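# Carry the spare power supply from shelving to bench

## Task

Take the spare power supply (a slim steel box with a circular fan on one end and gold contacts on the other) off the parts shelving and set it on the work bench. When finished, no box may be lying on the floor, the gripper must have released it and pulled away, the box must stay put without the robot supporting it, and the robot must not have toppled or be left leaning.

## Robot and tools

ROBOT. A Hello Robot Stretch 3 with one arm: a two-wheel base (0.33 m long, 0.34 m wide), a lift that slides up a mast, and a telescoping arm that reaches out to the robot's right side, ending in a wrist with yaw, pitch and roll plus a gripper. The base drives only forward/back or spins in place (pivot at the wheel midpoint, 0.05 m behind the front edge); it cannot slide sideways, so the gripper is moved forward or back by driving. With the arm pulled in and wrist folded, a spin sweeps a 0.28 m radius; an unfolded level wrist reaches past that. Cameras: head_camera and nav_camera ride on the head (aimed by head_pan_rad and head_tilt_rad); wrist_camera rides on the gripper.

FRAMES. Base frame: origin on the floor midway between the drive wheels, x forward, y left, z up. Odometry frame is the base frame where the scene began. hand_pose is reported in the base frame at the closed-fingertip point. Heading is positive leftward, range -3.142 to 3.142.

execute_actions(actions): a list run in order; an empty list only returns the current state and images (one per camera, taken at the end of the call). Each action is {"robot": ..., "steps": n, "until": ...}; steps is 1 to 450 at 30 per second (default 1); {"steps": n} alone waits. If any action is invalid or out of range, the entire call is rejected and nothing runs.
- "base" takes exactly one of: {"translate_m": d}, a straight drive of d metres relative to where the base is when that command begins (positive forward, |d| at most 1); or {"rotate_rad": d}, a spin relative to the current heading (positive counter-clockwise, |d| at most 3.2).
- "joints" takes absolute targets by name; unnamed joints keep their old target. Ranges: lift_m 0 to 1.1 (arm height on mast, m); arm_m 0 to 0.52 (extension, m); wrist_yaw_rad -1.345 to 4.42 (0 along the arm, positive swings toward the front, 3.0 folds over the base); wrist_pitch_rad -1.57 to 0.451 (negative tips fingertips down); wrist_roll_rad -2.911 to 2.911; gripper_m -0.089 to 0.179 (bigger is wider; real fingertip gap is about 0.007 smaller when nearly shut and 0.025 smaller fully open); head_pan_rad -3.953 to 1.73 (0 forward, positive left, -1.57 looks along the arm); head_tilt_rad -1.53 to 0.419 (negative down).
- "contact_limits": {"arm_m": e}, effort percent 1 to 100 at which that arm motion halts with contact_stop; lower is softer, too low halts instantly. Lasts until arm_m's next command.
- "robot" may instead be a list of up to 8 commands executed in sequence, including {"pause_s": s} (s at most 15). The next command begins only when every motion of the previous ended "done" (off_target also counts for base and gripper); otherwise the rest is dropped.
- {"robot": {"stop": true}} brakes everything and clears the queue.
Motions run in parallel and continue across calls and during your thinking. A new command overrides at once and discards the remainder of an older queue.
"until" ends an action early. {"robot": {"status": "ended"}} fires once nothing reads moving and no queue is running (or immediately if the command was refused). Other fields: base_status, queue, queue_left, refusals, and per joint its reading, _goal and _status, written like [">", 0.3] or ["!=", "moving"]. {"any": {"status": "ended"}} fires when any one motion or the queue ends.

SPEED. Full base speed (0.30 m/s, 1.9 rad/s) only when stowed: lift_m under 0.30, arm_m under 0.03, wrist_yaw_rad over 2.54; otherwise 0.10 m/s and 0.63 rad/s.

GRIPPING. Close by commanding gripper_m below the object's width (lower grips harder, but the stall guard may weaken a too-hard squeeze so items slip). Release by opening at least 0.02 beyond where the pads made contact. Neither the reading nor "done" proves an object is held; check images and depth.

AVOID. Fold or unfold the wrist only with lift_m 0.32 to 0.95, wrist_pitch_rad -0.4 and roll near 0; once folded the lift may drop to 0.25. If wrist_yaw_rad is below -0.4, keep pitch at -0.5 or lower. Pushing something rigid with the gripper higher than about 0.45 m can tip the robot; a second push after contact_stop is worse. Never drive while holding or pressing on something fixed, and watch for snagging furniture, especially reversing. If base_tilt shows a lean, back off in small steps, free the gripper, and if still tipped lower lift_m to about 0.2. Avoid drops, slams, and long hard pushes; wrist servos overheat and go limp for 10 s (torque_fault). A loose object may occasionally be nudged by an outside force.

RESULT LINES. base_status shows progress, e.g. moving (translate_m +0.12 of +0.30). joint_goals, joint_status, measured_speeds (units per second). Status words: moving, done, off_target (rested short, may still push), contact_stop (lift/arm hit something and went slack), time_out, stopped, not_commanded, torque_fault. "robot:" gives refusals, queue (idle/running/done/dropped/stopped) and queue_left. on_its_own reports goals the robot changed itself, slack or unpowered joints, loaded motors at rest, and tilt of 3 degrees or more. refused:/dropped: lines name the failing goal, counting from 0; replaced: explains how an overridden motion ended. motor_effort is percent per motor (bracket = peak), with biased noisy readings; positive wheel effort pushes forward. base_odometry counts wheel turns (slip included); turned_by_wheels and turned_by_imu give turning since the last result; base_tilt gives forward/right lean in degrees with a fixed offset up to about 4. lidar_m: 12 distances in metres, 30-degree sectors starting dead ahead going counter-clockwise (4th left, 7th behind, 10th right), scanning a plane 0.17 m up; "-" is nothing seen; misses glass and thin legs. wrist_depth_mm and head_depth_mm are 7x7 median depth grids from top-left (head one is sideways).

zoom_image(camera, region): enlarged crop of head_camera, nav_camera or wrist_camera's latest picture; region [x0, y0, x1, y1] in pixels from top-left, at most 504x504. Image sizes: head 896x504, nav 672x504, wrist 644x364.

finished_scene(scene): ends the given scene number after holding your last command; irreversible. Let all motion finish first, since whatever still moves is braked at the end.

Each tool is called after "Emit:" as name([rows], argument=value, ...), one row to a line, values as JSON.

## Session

Emit:
execute_actions(actions=[])

Scene clock: 0.00 s.
robot.base_odometry: x=+0.000 y=+0.000 heading=+0.000 (m, m, rad; robot's odometry frame)
robot.turned_by_wheels: +0.000 (rad since the last result)
robot.turned_by_imu: +0.000 (rad since the last result)
robot.base_tilt: forward=+0.6 right=+0.5 (deg)
robot.lidar_m: 1.48 2.20 1.50 1.38 1.40 1.35 2.54 2.23 1.25 1.16 1.17 2.28
robot.head_depth_mm: 1898 2265 2293 2292 2282 1768 2214 / 1882 2224 2229 2252 2263 1606 2149 / 1916 2193 2191 2210 2216 1575 2074 / 1922 2171 2184 2166 2185 2169 2087 / 1934 2129 2152 2134 2170 2135 2153 / 1951 2104 2088 2129 2119 2130 2131 / 1986 2069 2076 2062 2091 2096 2105
robot.base_status: not_commanded
robot.joint_positions: lift_m=+0.397 arm_m=+0.003 wrist_yaw_rad=+3.116 wrist_pitch_rad=-0.609 wrist_roll_rad=+0.018 gripper_m=+0.037 head_pan_rad=+0.000 head_tilt_rad=-0.021
robot.joint_goals: lift_m=+0.397 arm_m=+0.003 wrist_yaw_rad=+3.116 wrist_pitch_rad=-0.609 wrist_roll_rad=+0.018 gripper_m=+0.037 head_pan_rad=+0.000 head_tilt_rad=-0.021
robot.joint_status: lift_m=not_commanded arm_m=not_commanded wrist_yaw_rad=not_commanded wrist_pitch_rad=not_commanded wrist_roll_rad=not_commanded gripper_m=not_commanded head_pan_rad=not_commanded head_tilt_rad=not_commanded
robot.measured_speeds: translate_m=+0.000 rotate_rad=+0.000 lift_m=+0.000 arm_m=+0.000 wrist_yaw_rad=+0.000 wrist_pitch_rad=+0.000 wrist_roll_rad=+0.000 head_pan_rad=+0.000 head_tilt_rad=+0.000
robot: refusals=0 queue=idle queue_left=0
robot.motor_effort: left_wheel=+0 right_wheel=+0 lift_m=+29 arm_m=+1 wrist_yaw_rad=+0 wrist_pitch_rad=+3 wrist_roll_rad=+0 gripper_m=+0 head_pan_rad=+0 head_tilt_rad=+3 (%)
robot.hand_pose: x=-0.0162 y=+0.0485 z=+0.3691 quat_wxyz=(+0.223, +0.683, +0.201, +0.666) (m; robot's base frame)
robot.wrist_depth_mm: - - - - - - - / - - - - - - - / 860 867 900 878 901 902 899 / 734 735 - 746 746 746 760 / 634 645 639 633 652 654 663 / 556 569 - 586 579 567 578 / 503 - - - 498 506 504
pictures: head_camera (sideways: a quarter turn clockwise sets it upright), nav_camera (sideways: a quarter turn counterclockwise sets it upright), wrist_camera
Images, in order (width x height): head_camera 896x504, nav_camera 672x504, wrist_camera 644x364.

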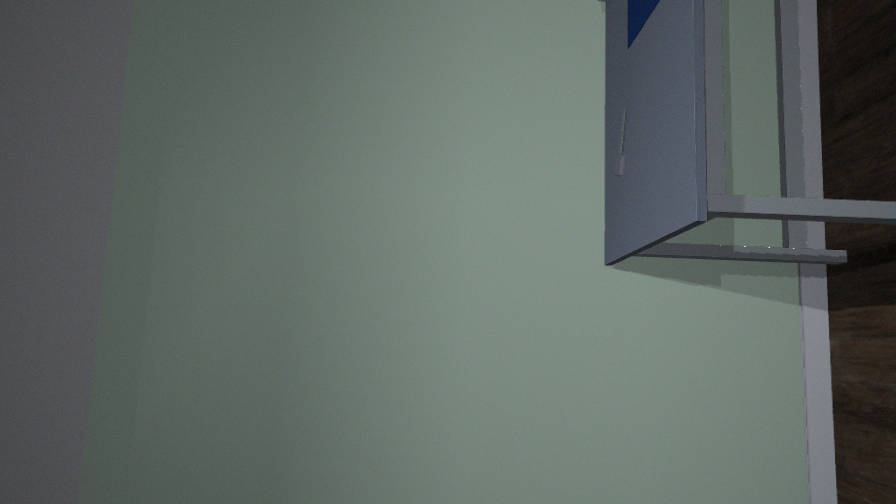

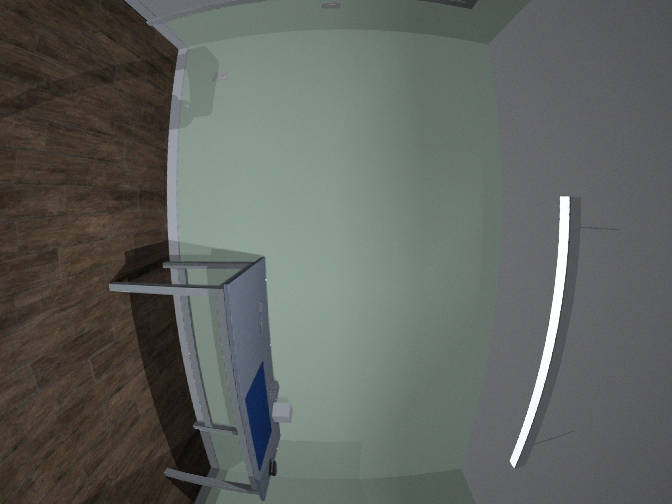

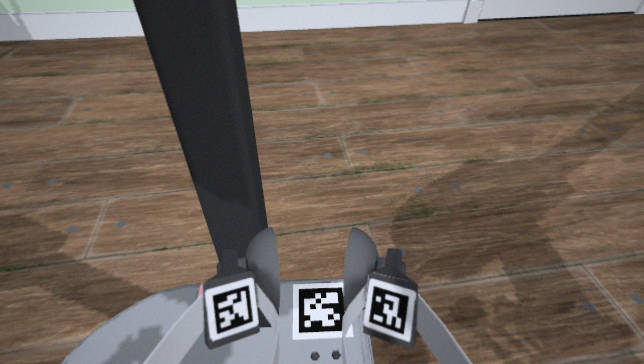

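Emit:
execute_actions([
  {"robot":{"joints":{"head_pan_rad":-2.65,"head_tilt_rad":-0.25,"lift_m":0.28,"wrist_pitch_rad":-0.4}},"steps":120,"until":{"robot":{"status":"ended"}}},
])

Scene clock: 9.43 s.
robot.base_odometry: x=+0.000 y=+0.000 heading=+0.000 (m, m, rad; robot's odometry frame)
robot.turned_by_wheels: +0.000 (rad since the last result)
robot.turned_by_imu: +0.000 (rad since the last result)
robot.base_tilt: forward=+0.6 right=+0.6 (deg)
robot.lidar_m: 1.48 2.19 1.49 1.39 1.40 1.35 2.55 2.22 1.25 1.16 1.17 2.27
robot.head_depth_mm: 2169 2277 2338 2413 2509 2153 1636 / 2247 2311 2425 2511 2628 2115 1626 / 2344 2426 2549 2619 2738 2106 1612 / 2392 2477 2539 2660 2655 2103 1607 / 2474 2576 2763 2789 2693 2061 1597 / 2593 2677 2835 2988 2750 2064 1576 / 2705 2872 2986 3151 2740 2048 1566
robot.base_status: not_commanded
robot.joint_positions: lift_m=+0.280 arm_m=+0.003 wrist_yaw_rad=+3.116 wrist_pitch_rad=-0.421 wrist_roll_rad=+0.018 gripper_m=+0.037 head_pan_rad=-2.643 head_tilt_rad=-0.247
robot.joint_goals: lift_m=+0.280 arm_m=+0.003 wrist_yaw_rad=+3.116 wrist_pitch_rad=-0.400 wrist_roll_rad=+0.018 gripper_m=+0.037 head_pan_rad=-2.650 head_tilt_rad=-0.250
robot.joint_status: lift_m=done arm_m=not_commanded wrist_yaw_rad=not_commanded wrist_pitch_rad=done wrist_roll_rad=not_commanded gripper_m=not_commanded head_pan_rad=done head_tilt_rad=done
robot.measured_speeds: translate_m=+0.000 rotate_rad=+0.000 lift_m=+0.000 arm_m=+0.000 wrist_yaw_rad=+0.000 wrist_pitch_rad=+0.000 wrist_roll_rad=+0.000 head_pan_rad=+0.000 head_tilt_rad=+0.000
robot: refusals=0 queue=done queue_left=0
robot.motor_effort: left_wheel=+0(1) right_wheel=+0(0) lift_m=+25(30) arm_m=+0(0) wrist_yaw_rad=+0(1) wrist_pitch_rad=+6(7) wrist_roll_rad=+0(0) gripper_m=+0(0) head_pan_rad=-3(41) head_tilt_rad=+0(19) (%)
robot.hand_pose: x=-0.0155 y=+0.0761 z=+0.2922 quat_wxyz=(+0.158, +0.699, +0.138, +0.683) (m; robot's base frame)
robot.wrist_depth_mm: - - - - - - - / - - - - - - - / 965 983 987 - - - - / 759 752 763 767 772 768 790 / 608 620 - 612 620 636 639 / 512 516 - 537 533 519 532 / 460 - - - 439 452 453
pictures: head_camera (sideways: a quarter turn clockwise sets it upright), nav_camera (sideways: a quarter turn counterclockwise sets it upright), wrist_camera
Images, in order (width x height): head_camera 896x504, nav_camera 672x504, wrist_camera 644x364.

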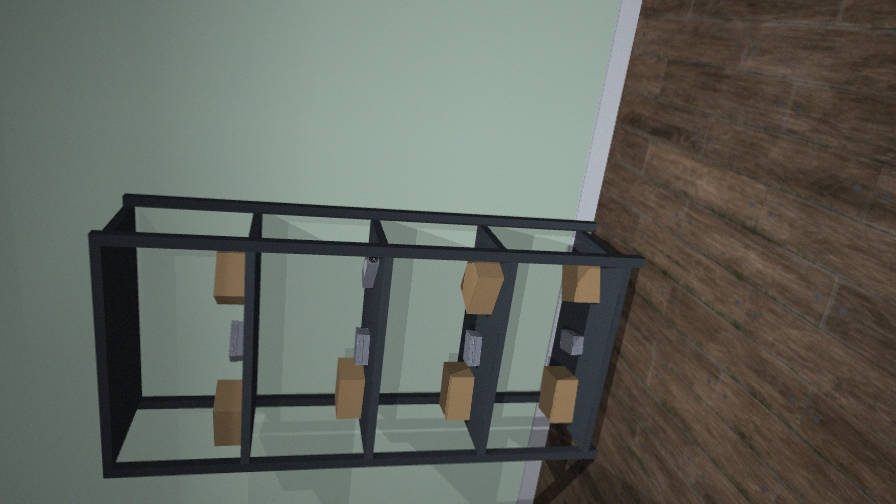

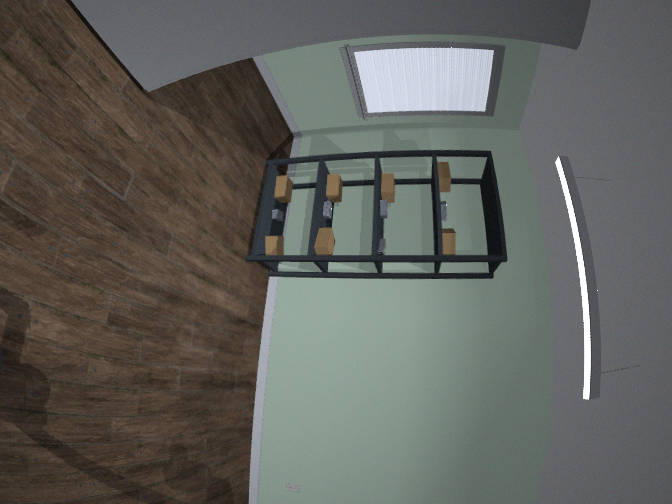

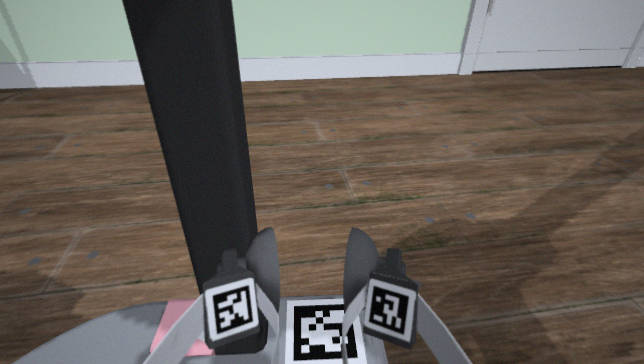

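Emit:
execute_actions([
  {"robot":[{"base":{"rotate_rad":-2.477},"joints":{"head_pan_rad":-1.57,"head_tilt_rad":-0.45}},{"base":{"translate_m":1.0}},{"base":{"translate_m":0.68}},{"base":{"rotate_rad":1.04}}],"steps":450,"until":{"robot":{"status":"ended"}}},
])

Scene clock: 51.73 s.
robot.base_odometry: x=-1.322 y=-1.036 heading=-1.437 (m, m, rad; robot's odometry frame)
robot.turned_by_wheels: -1.437 (rad since the last result)
robot.turned_by_imu: -1.456 (rad since the last result)
robot.base_tilt: forward=+0.6 right=+0.6 (deg)
robot.lidar_m: 1.50 1.08 0.83 1.17 3.16 1.91 1.84 1.54 1.15 0.64 0.95 1.00
robot.head_depth_mm: 915 981 1069 1167 1288 1430 1375 / 890 977 1074 1169 1293 1449 1364 / 805 916 608 668 750 1393 1316 / 919 988 1045 735 1241 920 1184 / 923 993 1048 731 1240 892 1160 / 921 989 1054 763 1239 931 1237 / 923 993 1055 751 1241 961 1202
robot.base_status: done (rotate_rad +1.0399 of +1.0400)
robot.joint_positions: lift_m=+0.280 arm_m=+0.003 wrist_yaw_rad=+3.116 wrist_pitch_rad=-0.420 wrist_roll_rad=+0.018 gripper_m=+0.037 head_pan_rad=-1.577 head_tilt_rad=-0.445
robot.joint_goals: lift_m=+0.280 arm_m=+0.003 wrist_yaw_rad=+3.116 wrist_pitch_rad=-0.400 wrist_roll_rad=+0.018 gripper_m=+0.037 head_pan_rad=-1.570 head_tilt_rad=-0.450
robot.joint_status: lift_m=done arm_m=not_commanded wrist_yaw_rad=not_commanded wrist_pitch_rad=done wrist_roll_rad=not_commanded gripper_m=not_commanded head_pan_rad=done head_tilt_rad=done
robot.measured_speeds: translate_m=+0.000 rotate_rad=+0.000 lift_m=+0.000 arm_m=+0.000 wrist_yaw_rad=+0.000 wrist_pitch_rad=+0.000 wrist_roll_rad=+0.000 head_pan_rad=+0.000 head_tilt_rad=+0.000
robot: refusals=0 queue=done queue_left=0
robot.motor_effort: left_wheel=+0(9) right_wheel=+1(8) lift_m=+25(25) arm_m=+0(0) wrist_yaw_rad=+0(0) wrist_pitch_rad=+6(6) wrist_roll_rad=+0(0) gripper_m=+1(1) head_pan_rad=+3(43) head_tilt_rad=-3(20) (%)
robot.hand_pose: x=-0.0155 y=+0.0761 z=+0.2923 quat_wxyz=(+0.158, +0.699, +0.138, +0.684) (m; robot's base frame)
robot.wrist_depth_mm: - - - - 955 768 792 / - - - - 965 839 865 / 972 984 - - 948 922 909 / 748 765 764 765 784 779 775 / 614 625 - 614 634 628 627 / 516 513 - 536 535 528 524 / 455 - - - 438 456 461
pictures: head_camera (sideways: a quarter turn clockwise sets it upright), nav_camera (sideways: a quarter turn counterclockwise sets it upright), wrist_camera
Images, in order (width x height): head_camera 896x504, nav_camera 672x504, wrist_camera 644x364.

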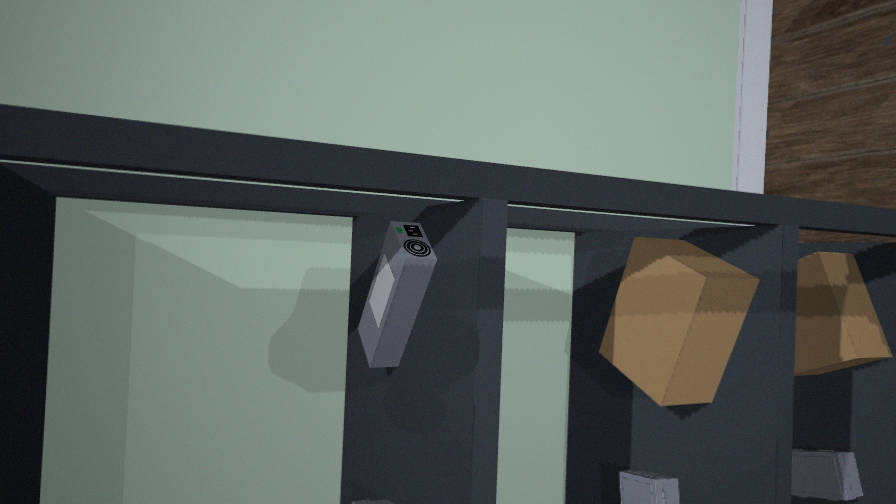

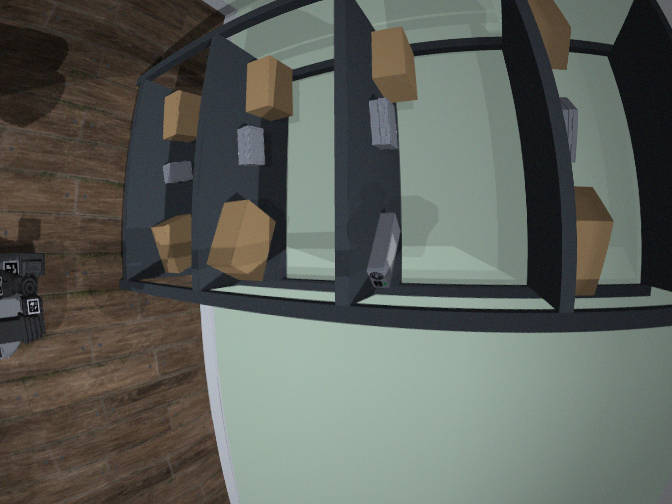

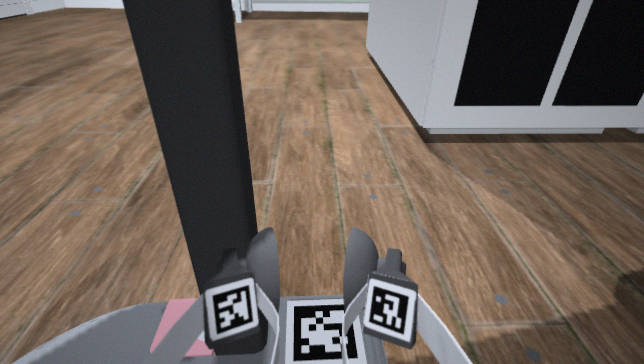

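Emit:
execute_actions([
  {"robot":[{"base":{"rotate_rad":-1.6}},{"base":{"translate_m":0.17}},{"base":{"rotate_rad":1.57}},{"joints":{"lift_m":0.9,"wrist_pitch_rad":-0.4,"head_tilt_rad":-0.5}},{"joints":{"wrist_yaw_rad":0.5,"gripper_m":0.17,"lift_m":1.1}},{"joints":{"arm_m":0.15},"contact_limits":{"arm_m":15}}],"steps":450,"until":{"robot":{"status":"ended"}}},
  {"steps":300,"until":{"robot":{"status":"ended"}}},
])

Scene clock: 117.67 s.
robot.base_odometry: x=-1.492 y=-1.054 heading=-1.467 (m, m, rad; robot's odometry frame)
robot.turned_by_wheels: -0.030 (rad since the last result)
robot.turned_by_imu: -0.031 (rad since the last result)
robot.base_tilt: forward=+0.7 right=+0.5 (deg)
robot.lidar_m: 1.50 1.36 0.99 1.05 3.23 1.92 1.86 1.35 0.98 0.47 0.61 0.85
robot.head_depth_mm: - - - 1016 1145 1300 1332 / 355 - - 1020 1138 1289 1323 / 708 - - 491 541 642 1256 / 767 825 - 584 546 934 754 / 770 822 914 616 1056 809 741 / 765 829 886 616 1050 804 765 / 767 829 884 611 1038 920 767
robot.base_status: done (rotate_rad +1.5699 of +1.5700)
robot.joint_positions: lift_m=+1.100 arm_m=+0.150 wrist_yaw_rad=+0.502 wrist_pitch_rad=-0.420 wrist_roll_rad=+0.018 gripper_m=+0.170 head_pan_rad=-1.577 head_tilt_rad=-0.494
robot.joint_goals: lift_m=+1.100 arm_m=+0.150 wrist_yaw_rad=+0.500 wrist_pitch_rad=-0.400 wrist_roll_rad=+0.018 gripper_m=+0.170 head_pan_rad=-1.570 head_tilt_rad=-0.500
robot.joint_status: lift_m=done arm_m=done wrist_yaw_rad=done wrist_pitch_rad=done wrist_roll_rad=not_commanded gripper_m=done head_pan_rad=done head_tilt_rad=done
robot.measured_speeds: translate_m=+0.000 rotate_rad=+0.000 lift_m=+0.000 arm_m=+0.000 wrist_yaw_rad=+0.000 wrist_pitch_rad=+0.000 wrist_roll_rad=+0.000 head_pan_rad=+0.000 head_tilt_rad=+0.000
robot: refusals=0 queue=done queue_left=0
robot.motor_effort: left_wheel=-1(10) right_wheel=+1(10) lift_m=+33(37) arm_m=+4(4) wrist_yaw_rad=-3(5) wrist_pitch_rad=+6(6) wrist_roll_rad=+0(0) gripper_m=+0(91) head_pan_rad=+4(3) head_tilt_rad=-3(11) (%)
robot.contact_limits: arm_m 15 (drawing in: default 19, maximum 31; extending or still: default 27, maximum 44)
robot.hand_pose: x=+0.0864 y=-0.4912 z=+1.1121 quat_wxyz=(+0.701, +0.315, -0.639, +0.026) (m; robot's base frame)
robot.wrist_depth_mm: 895 740 648 577 508 463 396 / 511 569 714 614 549 491 422 / 523 450 581 590 557 520 458 / 437 418 441 422 430 474 497 / 353 360 357 356 304 378 539 / 318 301 301 301 279 262 566 / - 266 258 260 260 259 599
pictures: head_camera (sideways: a quarter turn clockwise sets it upright), nav_camera (sideways: a quarter turn counterclockwise sets it upright), wrist_camera
Images, in order (width x height): head_camera 896x504, nav_camera 672x504, wrist_camera 644x364.

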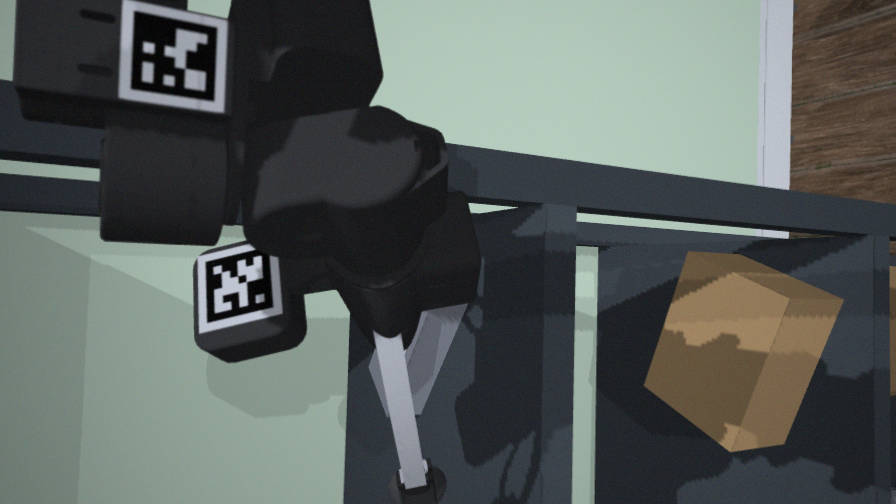

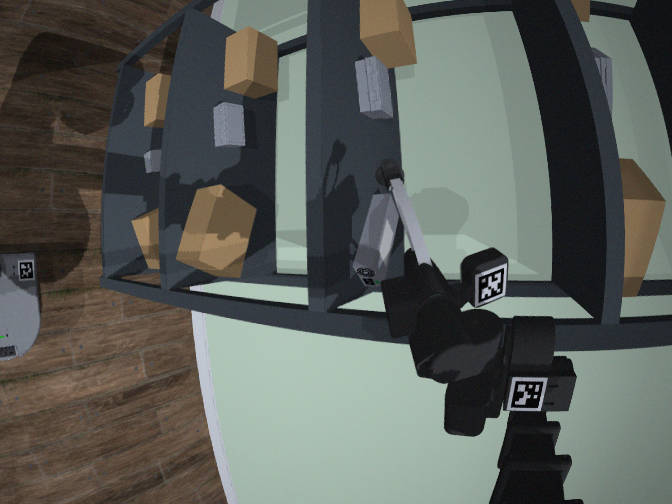

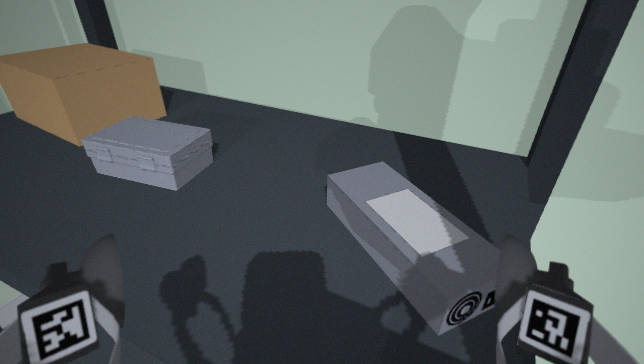

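Emit:
execute_actions([
  {"robot":[{"joints":{"arm_m":0.0,"wrist_pitch_rad":-0.5},"base":{"translate_m":-0.56}},{"base":{"rotate_rad":1.57},"joints":{"wrist_yaw_rad":-0.45}},{"base":{"translate_m":-0.5}}],"steps":450,"until":{"robot":{"status":"ended"}}},
  {"steps":300,"until":{"robot":{"status":"ended"}}},
])

Scene clock: 163.50 s.
robot.base_odometry: x=-2.047 y=-0.548 heading=+0.103 (m, m, rad; robot's odometry frame)
robot.turned_by_wheels: +1.570 (rad since the last result)
robot.turned_by_imu: +1.599 (rad since the last result)
robot.base_tilt: forward=+0.7 right=+0.5 (deg)
robot.lidar_m: 4.20 2.42 1.46 1.70 0.63 0.46 0.44 0.46 0.56 0.47 2.06 1.68
robot.head_depth_mm: 1127 - - - - - - / 1617 - - - - - 1100 / 1733 - - - - - - / 376 404 449 502 - - 1139 / 1728 1856 2035 2237 1991 1567 1270 / 1745 1864 2059 2291 1979 1549 1295 / 1725 1869 2092 2258 1953 1552 1291
robot.base_status: done (translate_m -0.5000 of -0.5000)
robot.joint_positions: lift_m=+1.100 arm_m=+0.003 wrist_yaw_rad=-0.447 wrist_pitch_rad=-0.512 wrist_roll_rad=+0.014 gripper_m=+0.170 head_pan_rad=-1.577 head_tilt_rad=-0.495
robot.joint_goals: lift_m=+1.100 arm_m=+0.000 wrist_yaw_rad=-0.450 wrist_pitch_rad=-0.500 wrist_roll_rad=+0.014 gripper_m=+0.170 head_pan_rad=-1.570 head_tilt_rad=-0.500
robot.joint_status: lift_m=done arm_m=done wrist_yaw_rad=done wrist_pitch_rad=done wrist_roll_rad=not_commanded gripper_m=done head_pan_rad=done head_tilt_rad=done
robot.measured_speeds: translate_m=+0.000 rotate_rad=+0.000 lift_m=+0.000 arm_m=+0.000 wrist_yaw_rad=+0.000 wrist_pitch_rad=+0.000 wrist_roll_rad=+0.000 head_pan_rad=+0.000 head_tilt_rad=+0.000
robot: refusals=0 queue=done queue_left=0
robot.motor_effort: left_wheel=+0(6) right_wheel=+2(18) lift_m=+32(33) arm_m=-3(4) wrist_yaw_rad=-4(49) wrist_pitch_rad=+4(7) wrist_roll_rad=+1(2) gripper_m=+0(12) head_pan_rad=+4(3) head_tilt_rad=-3(3) (%)
robot.hand_pose: x=-0.1130 y=-0.3389 z=+1.0921 quat_wxyz=(+0.623, +0.021, -0.711, -0.327) (m; robot's base frame)
robot.wrist_depth_mm: - 782 794 763 505 357 310 / - 596 605 617 537 379 322 / 432 459 397 466 455 413 329 / 229 368 365 407 500 441 347 / 249 329 882 935 573 469 360 / - 829 691 823 631 535 365 / - 356 610 723 714 544 358
pictures: head_camera (sideways: a quarter turn clockwise sets it upright), nav_camera (sideways: a quarter turn counterclockwise sets it upright), wrist_camera
Images, in order (width x height): head_camera 896x504, nav_camera 672x504, wrist_camera 644x364.

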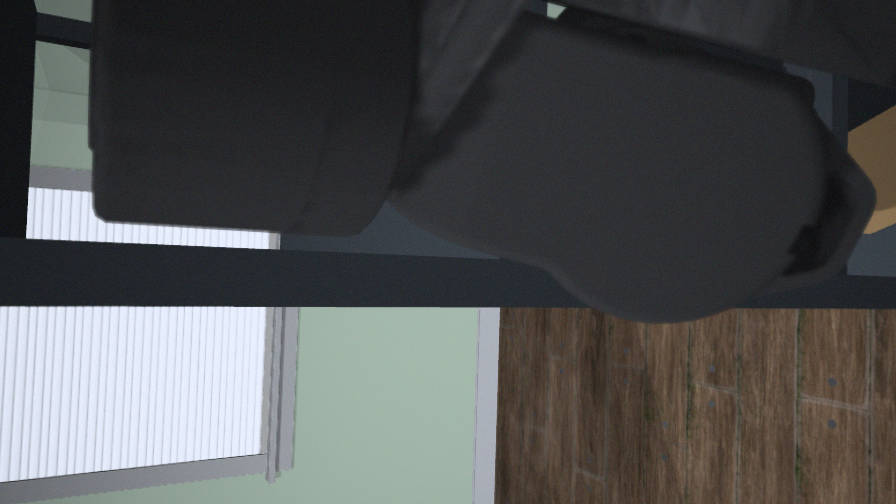

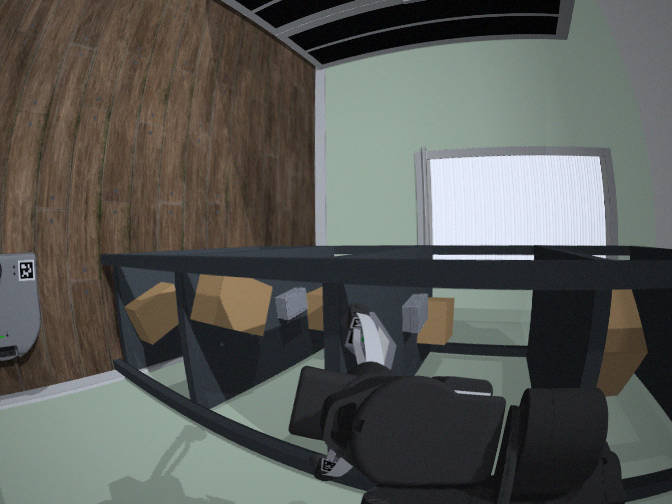

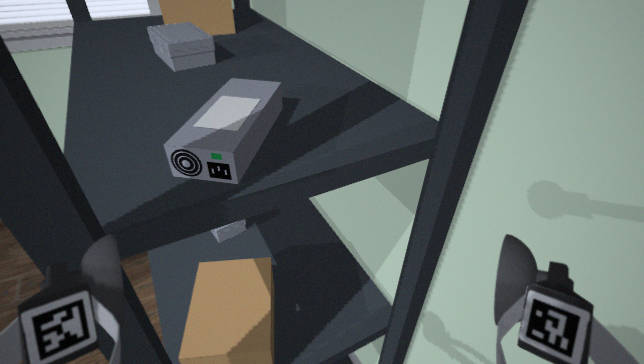

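Emit:
execute_actions([
  {"robot":[{"joints":{"gripper_m":0.14}},{"joints":{"arm_m":0.27},"contact_limits":{"arm_m":15}},{"joints":{"wrist_pitch_rad":-0.7}}],"steps":300,"until":{"robot":{"status":"ended"}}},
])

Scene clock: 182.07 s.
robot.base_odometry: x=-2.047 y=-0.548 heading=+0.103 (m, m, rad; robot's odometry frame)
robot.turned_by_wheels: +0.000 (rad since the last result)
robot.turned_by_imu: +0.000 (rad since the last result)
robot.base_tilt: forward=+0.6 right=+0.5 (deg)
robot.lidar_m: 4.20 2.42 1.46 1.69 0.63 0.46 0.44 0.46 0.56 0.47 2.06 1.68
robot.head_depth_mm: 1007 1239 1101 671 1082 952 847 / 1041 - 926 594 1116 918 844 / 1722 - - 600 1104 818 806 / 373 398 443 571 570 799 810 / 1711 1869 2060 2231 1907 1533 1273 / 1734 1890 2057 2292 1981 1570 1291 / 1722 1873 2068 2261 1963 1558 1289
robot.base_status: done (translate_m -0.5000 of -0.5000)
robot.joint_positions: lift_m=+1.100 arm_m=+0.270 wrist_yaw_rad=-0.448 wrist_pitch_rad=-0.708 wrist_roll_rad=+0.014 gripper_m=+0.140 head_pan_rad=-1.577 head_tilt_rad=-0.495
robot.joint_goals: lift_m=+1.100 arm_m=+0.270 wrist_yaw_rad=-0.450 wrist_pitch_rad=-0.700 wrist_roll_rad=+0.014 gripper_m=+0.140 head_pan_rad=-1.570 head_tilt_rad=-0.500
robot.joint_status: lift_m=done arm_m=done wrist_yaw_rad=done wrist_pitch_rad=done wrist_roll_rad=not_commanded gripper_m=done head_pan_rad=done head_tilt_rad=done
robot.measured_speeds: translate_m=+0.000 rotate_rad=+0.000 lift_m=+0.000 arm_m=+0.000 wrist_yaw_rad=+0.000 wrist_pitch_rad=+0.000 wrist_roll_rad=+0.000 head_pan_rad=+0.000 head_tilt_rad=+0.000
robot: refusals=0 queue=done queue_left=0
robot.motor_effort: left_wheel=-1(0) right_wheel=+1(1) lift_m=+32(33) arm_m=+3(3) wrist_yaw_rad=-2(4) wrist_pitch_rad=+2(3) wrist_roll_rad=+2(1) gripper_m=+0(90) head_pan_rad=+3(4) head_tilt_rad=-2(1) (%)
robot.contact_limits: arm_m 15 (drawing in: default 19, maximum 31; extending or still: default 27, maximum 44)
robot.hand_pose: x=-0.0990 y=-0.5758 z=+1.0536 quat_wxyz=(+0.587, +0.089, -0.705, -0.387) (m; robot's base frame)
robot.wrist_depth_mm: 475 439 407 458 462 399 320 / 387 366 367 373 378 379 332 / 328 310 313 263 310 321 325 / 282 270 273 221 270 280 281 / 248 242 241 195 239 247 253 / - 215 212 176 216 - 335 / - 193 196 191 195 541 399
pictures: head_camera (sideways: a quarter turn clockwise sets it upright), nav_camera (sideways: a quarter turn counterclockwise sets it upright), wrist_camera
Images, in order (width x height): head_camera 896x504, nav_camera 672x504, wrist_camera 644x364.

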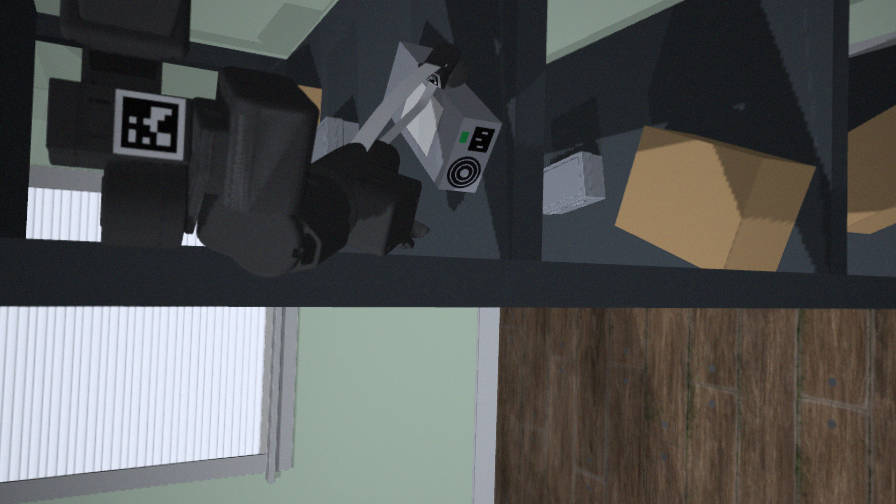

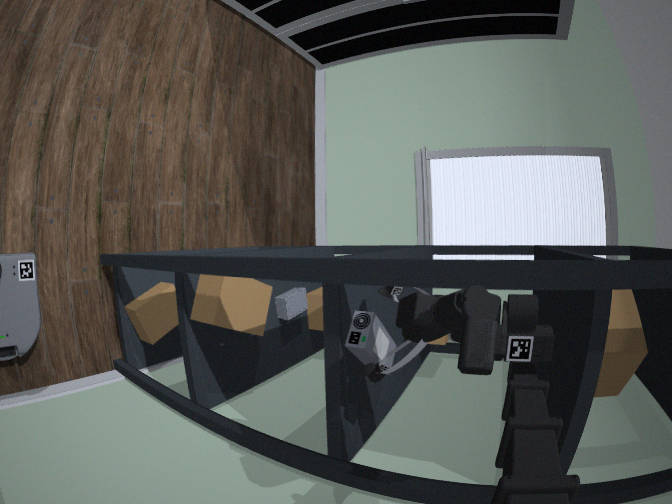

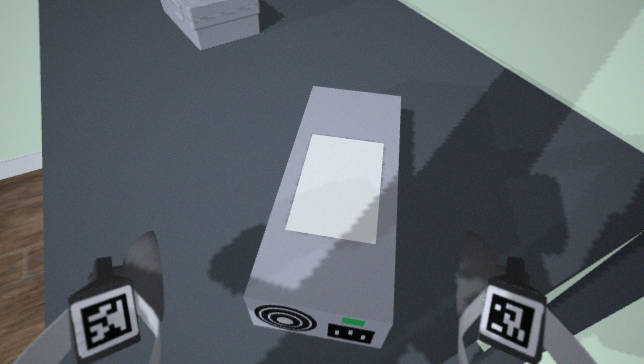

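Emit:
execute_actions([
  {"robot":[{"base":{"translate_m":-0.035},"joints":{"wrist_yaw_rad":-0.53}},{"joints":{"arm_m":0.345},"contact_limits":{"arm_m":12}}],"steps":300,"until":{"robot":{"status":"ended"}}},
])

Scene clock: 194.87 s.
robot.base_odometry: x=-2.082 y=-0.552 heading=+0.103 (m, m, rad; robot's odometry frame)
robot.turned_by_wheels: +0.000 (rad since the last result)
robot.turned_by_imu: +0.000 (rad since the last result)
robot.base_tilt: forward=+0.7 right=+0.6 (deg)
robot.lidar_m: 4.24 2.43 1.48 1.64 0.58 0.42 0.41 0.42 0.56 0.48 2.12 1.71
robot.head_depth_mm: 1038 1168 1023 681 1043 951 846 / 1479 1566 1058 627 1115 947 842 / 1711 - - 593 1103 862 838 / 1709 1835 965 657 1099 817 811 / 371 403 443 491 560 637 744 / 1706 1888 2063 2276 1969 1554 1293 / 1721 1883 2055 2268 1977 1559 1294
robot.base_status: done (translate_m -0.0350 of -0.0350)
robot.joint_positions: lift_m=+1.100 arm_m=+0.345 wrist_yaw_rad=-0.527 wrist_pitch_rad=-0.709 wrist_roll_rad=+0.014 gripper_m=+0.140 head_pan_rad=-1.577 head_tilt_rad=-0.495
robot.joint_goals: lift_m=+1.100 arm_m=+0.345 wrist_yaw_rad=-0.530 wrist_pitch_rad=-0.700 wrist_roll_rad=+0.014 gripper_m=+0.140 head_pan_rad=-1.570 head_tilt_rad=-0.500
robot.joint_status: lift_m=done arm_m=done wrist_yaw_rad=done wrist_pitch_rad=done wrist_roll_rad=not_commanded gripper_m=done head_pan_rad=done head_tilt_rad=done
robot.measured_speeds: translate_m=+0.000 rotate_rad=+0.000 lift_m=+0.000 arm_m=+0.000 wrist_yaw_rad=+0.000 wrist_pitch_rad=+0.000 wrist_roll_rad=+0.000 head_pan_rad=+0.000 head_tilt_rad=+0.000
robot: refusals=0 queue=done queue_left=0
robot.motor_effort: left_wheel=-1(4) right_wheel=+1(3) lift_m=+32(32) arm_m=+4(3) wrist_yaw_rad=-3(5) wrist_pitch_rad=+3(3) wrist_roll_rad=+1(1) gripper_m=+0(0) head_pan_rad=+4(3) head_tilt_rad=-3(2) (%)
robot.contact_limits: arm_m 12 (drawing in: default 19, maximum 31; extending or still: default 27, maximum 44)
robot.hand_pose: x=-0.1115 y=-0.6441 z=+1.0534 quat_wxyz=(+0.571, +0.062, -0.708, -0.411) (m; robot's base frame)
robot.wrist_depth_mm: 430 344 441 448 423 334 274 / 356 340 358 372 376 352 288 / 306 308 314 316 320 321 304 / 267 269 272 221 271 278 281 / 238 241 241 195 239 247 248 / 216 215 211 175 214 - 221 / - 191 191 159 192 196 203
pictures: head_camera (sideways: a quarter turn clockwise sets it upright), nav_camera (sideways: a quarter turn counterclockwise sets it upright), wrist_camera
Images, in order (width x height): head_camera 896x504, nav_camera 672x504, wrist_camera 644x364.

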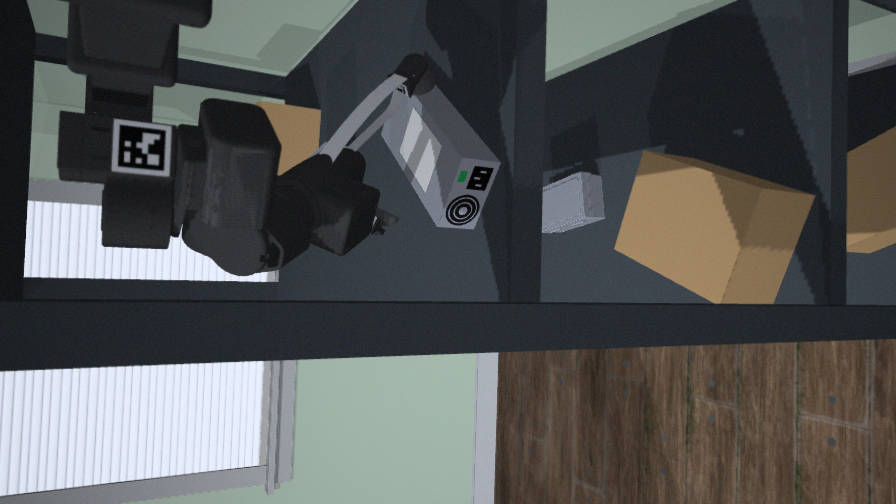

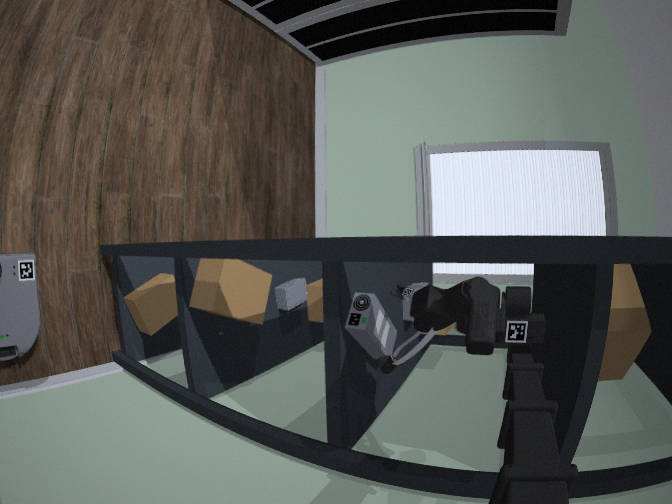

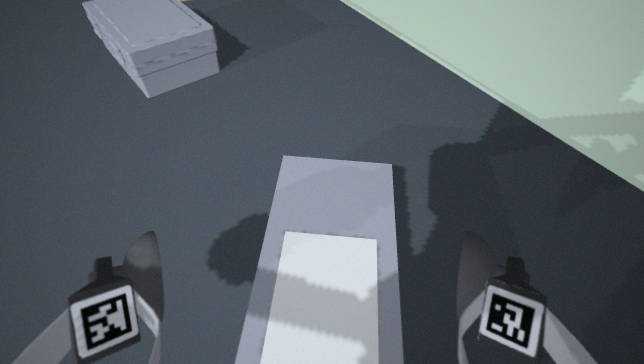

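Emit:
execute_actions([
  {"robot":[{"joints":{"arm_m":0.355,"lift_m":1.065},"contact_limits":{"arm_m":12}},{"joints":{"gripper_m":0.04}},{"joints":{"gripper_m":0.02}},{"joints":{"lift_m":1.1}}],"steps":300,"until":{"robot":{"status":"ended"}}},
])

Scene clock: 211.13 s.
robot.base_odometry: x=-2.082 y=-0.552 heading=+0.103 (m, m, rad; robot's odometry frame)
robot.turned_by_wheels: +0.000 (rad since the last result)
robot.turned_by_imu: +0.000 (rad since the last result)
robot.base_tilt: forward=+0.6 right=+0.6 (deg)
robot.lidar_m: 4.22 2.42 1.49 1.64 0.58 0.42 0.41 0.42 0.56 0.47 2.12 1.71
robot.head_depth_mm: 1040 1191 1029 682 1039 954 849 / 1480 1577 1052 633 1120 944 838 / 1711 - - 578 1106 861 843 / 1728 1842 965 627 1099 809 810 / 370 403 441 490 562 640 742 / 1700 1886 2065 2286 1957 1568 1294 / 1733 1874 2073 2290 1974 1543 1288
robot.base_status: done (translate_m -0.0350 of -0.0350)
robot.joint_positions: lift_m=+1.100 arm_m=+0.355 wrist_yaw_rad=-0.533 wrist_pitch_rad=-0.759 wrist_roll_rad=+0.021 gripper_m=+0.024 head_pan_rad=-1.577 head_tilt_rad=-0.495
robot.joint_goals: lift_m=+1.100 arm_m=+0.355 wrist_yaw_rad=-0.530 wrist_pitch_rad=-0.700 wrist_roll_rad=+0.021 gripper_m=+0.023 head_pan_rad=-1.570 head_tilt_rad=-0.500
robot.joint_status: lift_m=done arm_m=done wrist_yaw_rad=done wrist_pitch_rad=done wrist_roll_rad=not_commanded gripper_m=done head_pan_rad=done head_tilt_rad=done
robot.measured_speeds: translate_m=+0.000 rotate_rad=+0.000 lift_m=+0.000 arm_m=+0.000 wrist_yaw_rad=+0.000 wrist_pitch_rad=+0.000 wrist_roll_rad=+0.000 head_pan_rad=+0.000 head_tilt_rad=+0.000
robot: refusals=0 queue=done queue_left=0
robot.motor_effort: left_wheel=-1(3) right_wheel=+2(7) lift_m=+39(39) arm_m=+3(4) wrist_yaw_rad=+5(9) wrist_pitch_rad=+17(19) wrist_roll_rad=-1(1) gripper_m=-22(98) head_pan_rad=+3(4) head_tilt_rad=-3(2) (%)
robot.contact_limits: arm_m 12 (drawing in: default 19, maximum 31; extending or still: default 27, maximum 44)
robot.hand_pose: x=-0.1076 y=-0.6454 z=+1.0443 quat_wxyz=(+0.557, +0.076, -0.708, -0.427) (m; robot's base frame)
robot.wrist_depth_mm: 381 307 372 394 392 341 277 / 327 324 329 331 334 338 291 / 282 285 284 193 289 292 291 / 249 252 246 171 251 257 259 / 224 225 159 152 225 229 231 / 204 205 137 138 138 208 210 / 186 185 125 126 128 190 190
pictures: head_camera (sideways: a quarter turn clockwise sets it upright), nav_camera (sideways: a quarter turn counterclockwise sets it upright), wrist_camera
Images, in order (width x height): head_camera 896x504, nav_camera 672x504, wrist_camera 644x364.

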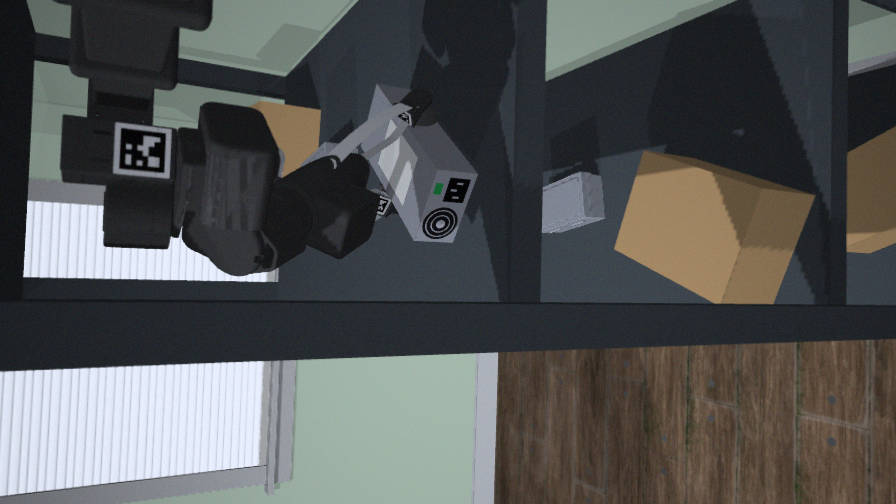

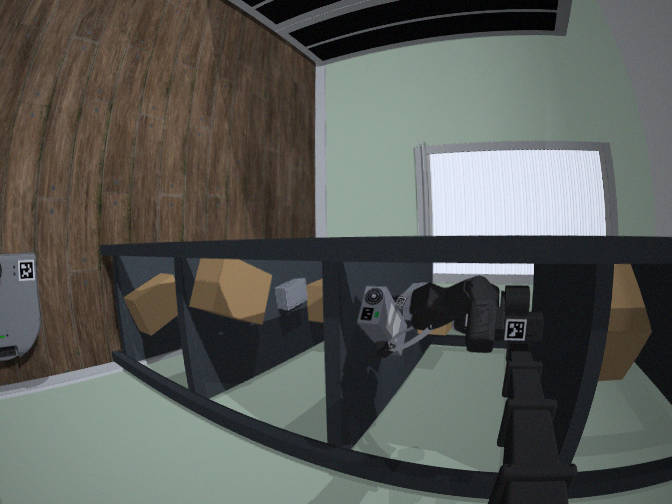

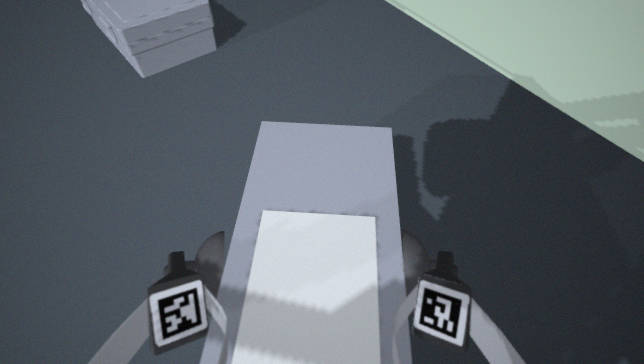

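Emit:
execute_actions([
  {"robot":{"joints":{"arm_m":0.0}},"steps":200,"until":{"robot":{"status":"ended"}}},
  {"robot":{"joints":{"lift_m":0.5,"head_tilt_rad":-0.4,"head_pan_rad":0},"base":{"translate_m":0.3}},"steps":150,"until":{"robot":{"translate_m":[">",0.22]}}},
  {"robot":{"joints":{"wrist_yaw_rad":2.6,"lift_m":0.29}},"steps":300,"until":{"robot":{"status":"ended"}}},
])

Scene clock: 239.50 s.
robot.base_odometry: x=-1.783 y=-0.521 heading=+0.103 (m, m, rad; robot's odometry frame)
robot.turned_by_wheels: +0.000 (rad since the last result)
robot.turned_by_imu: +0.001 (rad since the last result)
robot.base_tilt: forward=+0.7 right=+0.6 (deg)
robot.lidar_m: 3.28 2.43 1.35 1.70 1.01 0.74 0.71 0.73 0.53 1.37 1.68 1.45
robot.head_depth_mm: 3533 3665 3852 2268 2134 1761 1417 / 3414 3732 - 3365 2285 1748 1415 / 3445 3667 - 3391 2256 1732 1393 / 3448 3697 3986 3266 2251 1725 1390 / 3487 3706 - 3239 2259 1720 1376 / 3474 3614 - 3222 2205 1696 1377 / 3434 3691 - 3193 2194 1688 1364
robot.base_status: done (translate_m +0.3000 of +0.3000)
robot.joint_positions: lift_m=+0.290 arm_m=+0.003 wrist_yaw_rad=+2.597 wrist_pitch_rad=-0.759 wrist_roll_rad=+0.021 gripper_m=+0.027 head_pan_rad=-0.007 head_tilt_rad=-0.409
robot.joint_goals: lift_m=+0.290 arm_m=+0.000 wrist_yaw_rad=+2.600 wrist_pitch_rad=-0.700 wrist_roll_rad=+0.021 gripper_m=+0.026 head_pan_rad=+0.000 head_tilt_rad=-0.400
robot.joint_status: lift_m=done arm_m=done wrist_yaw_rad=done wrist_pitch_rad=done wrist_roll_rad=not_commanded gripper_m=done head_pan_rad=done head_tilt_rad=done
robot.measured_speeds: translate_m=+0.000 rotate_rad=+0.000 lift_m=+0.000 arm_m=+0.000 wrist_yaw_rad=+0.000 wrist_pitch_rad=+0.000 wrist_roll_rad=+0.000 head_pan_rad=+0.000 head_tilt_rad=+0.000
robot: refusals=0 queue=done queue_left=0
robot.on_its_own: gripper_m is held at +0.026, not at your +0.020, by its stall guard, which is not easing now
robot.motor_effort: left_wheel=-1(3) right_wheel=+1(6) lift_m=+31(39) arm_m=-2(5) wrist_yaw_rad=+2(7) wrist_pitch_rad=+17(17) wrist_roll_rad=-1(1) gripper_m=-20(23) head_pan_rad=+4(40) head_tilt_rad=+5(17) (%)
robot.hand_pose: x=+0.0664 y=-0.0034 z=+0.2347 quat_wxyz=(+0.430, +0.709, +0.072, +0.555) (m; robot's base frame)
robot.wrist_depth_mm: 731 740 751 769 762 763 772 / 626 625 632 637 642 652 647 / 545 546 553 194 554 568 566 / 491 494 473 170 476 498 495 / - - 152 152 433 441 449 / - - 137 138 138 403 403 / - - 126 126 128 366 368
pictures: head_camera (sideways: a quarter turn clockwise sets it upright), nav_camera (sideways: a quarter turn counterclockwise sets it upright), wrist_camera
Images, in order (width x height): head_camera 896x504, nav_camera 672x504, wrist_camera 644x364.

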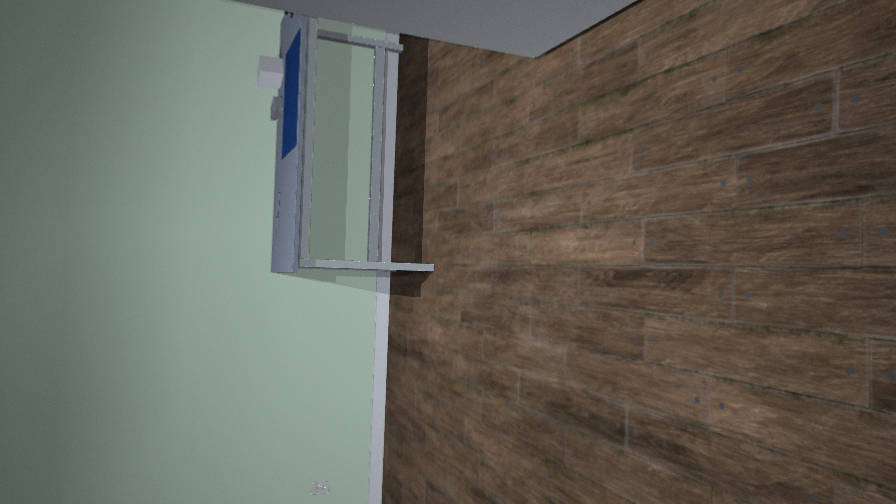

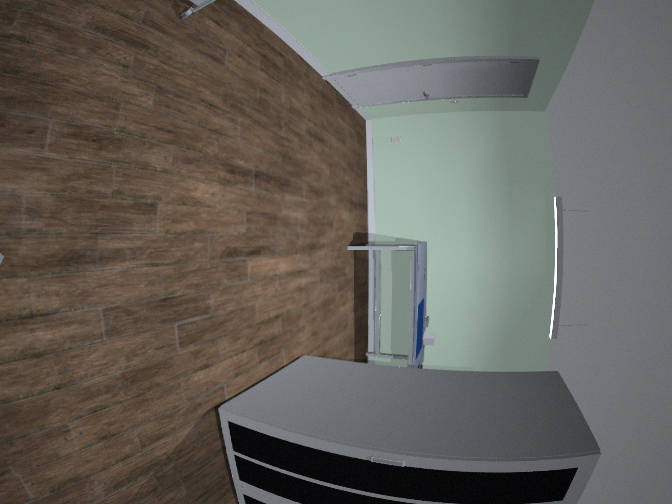

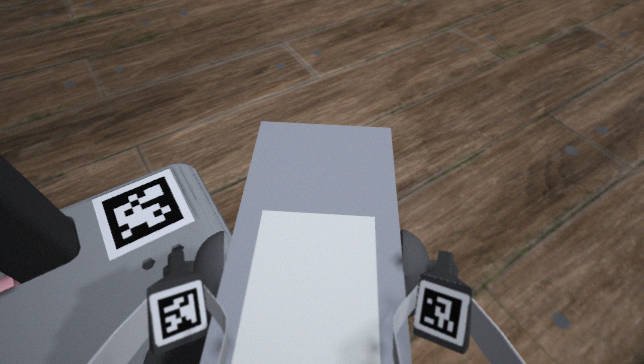

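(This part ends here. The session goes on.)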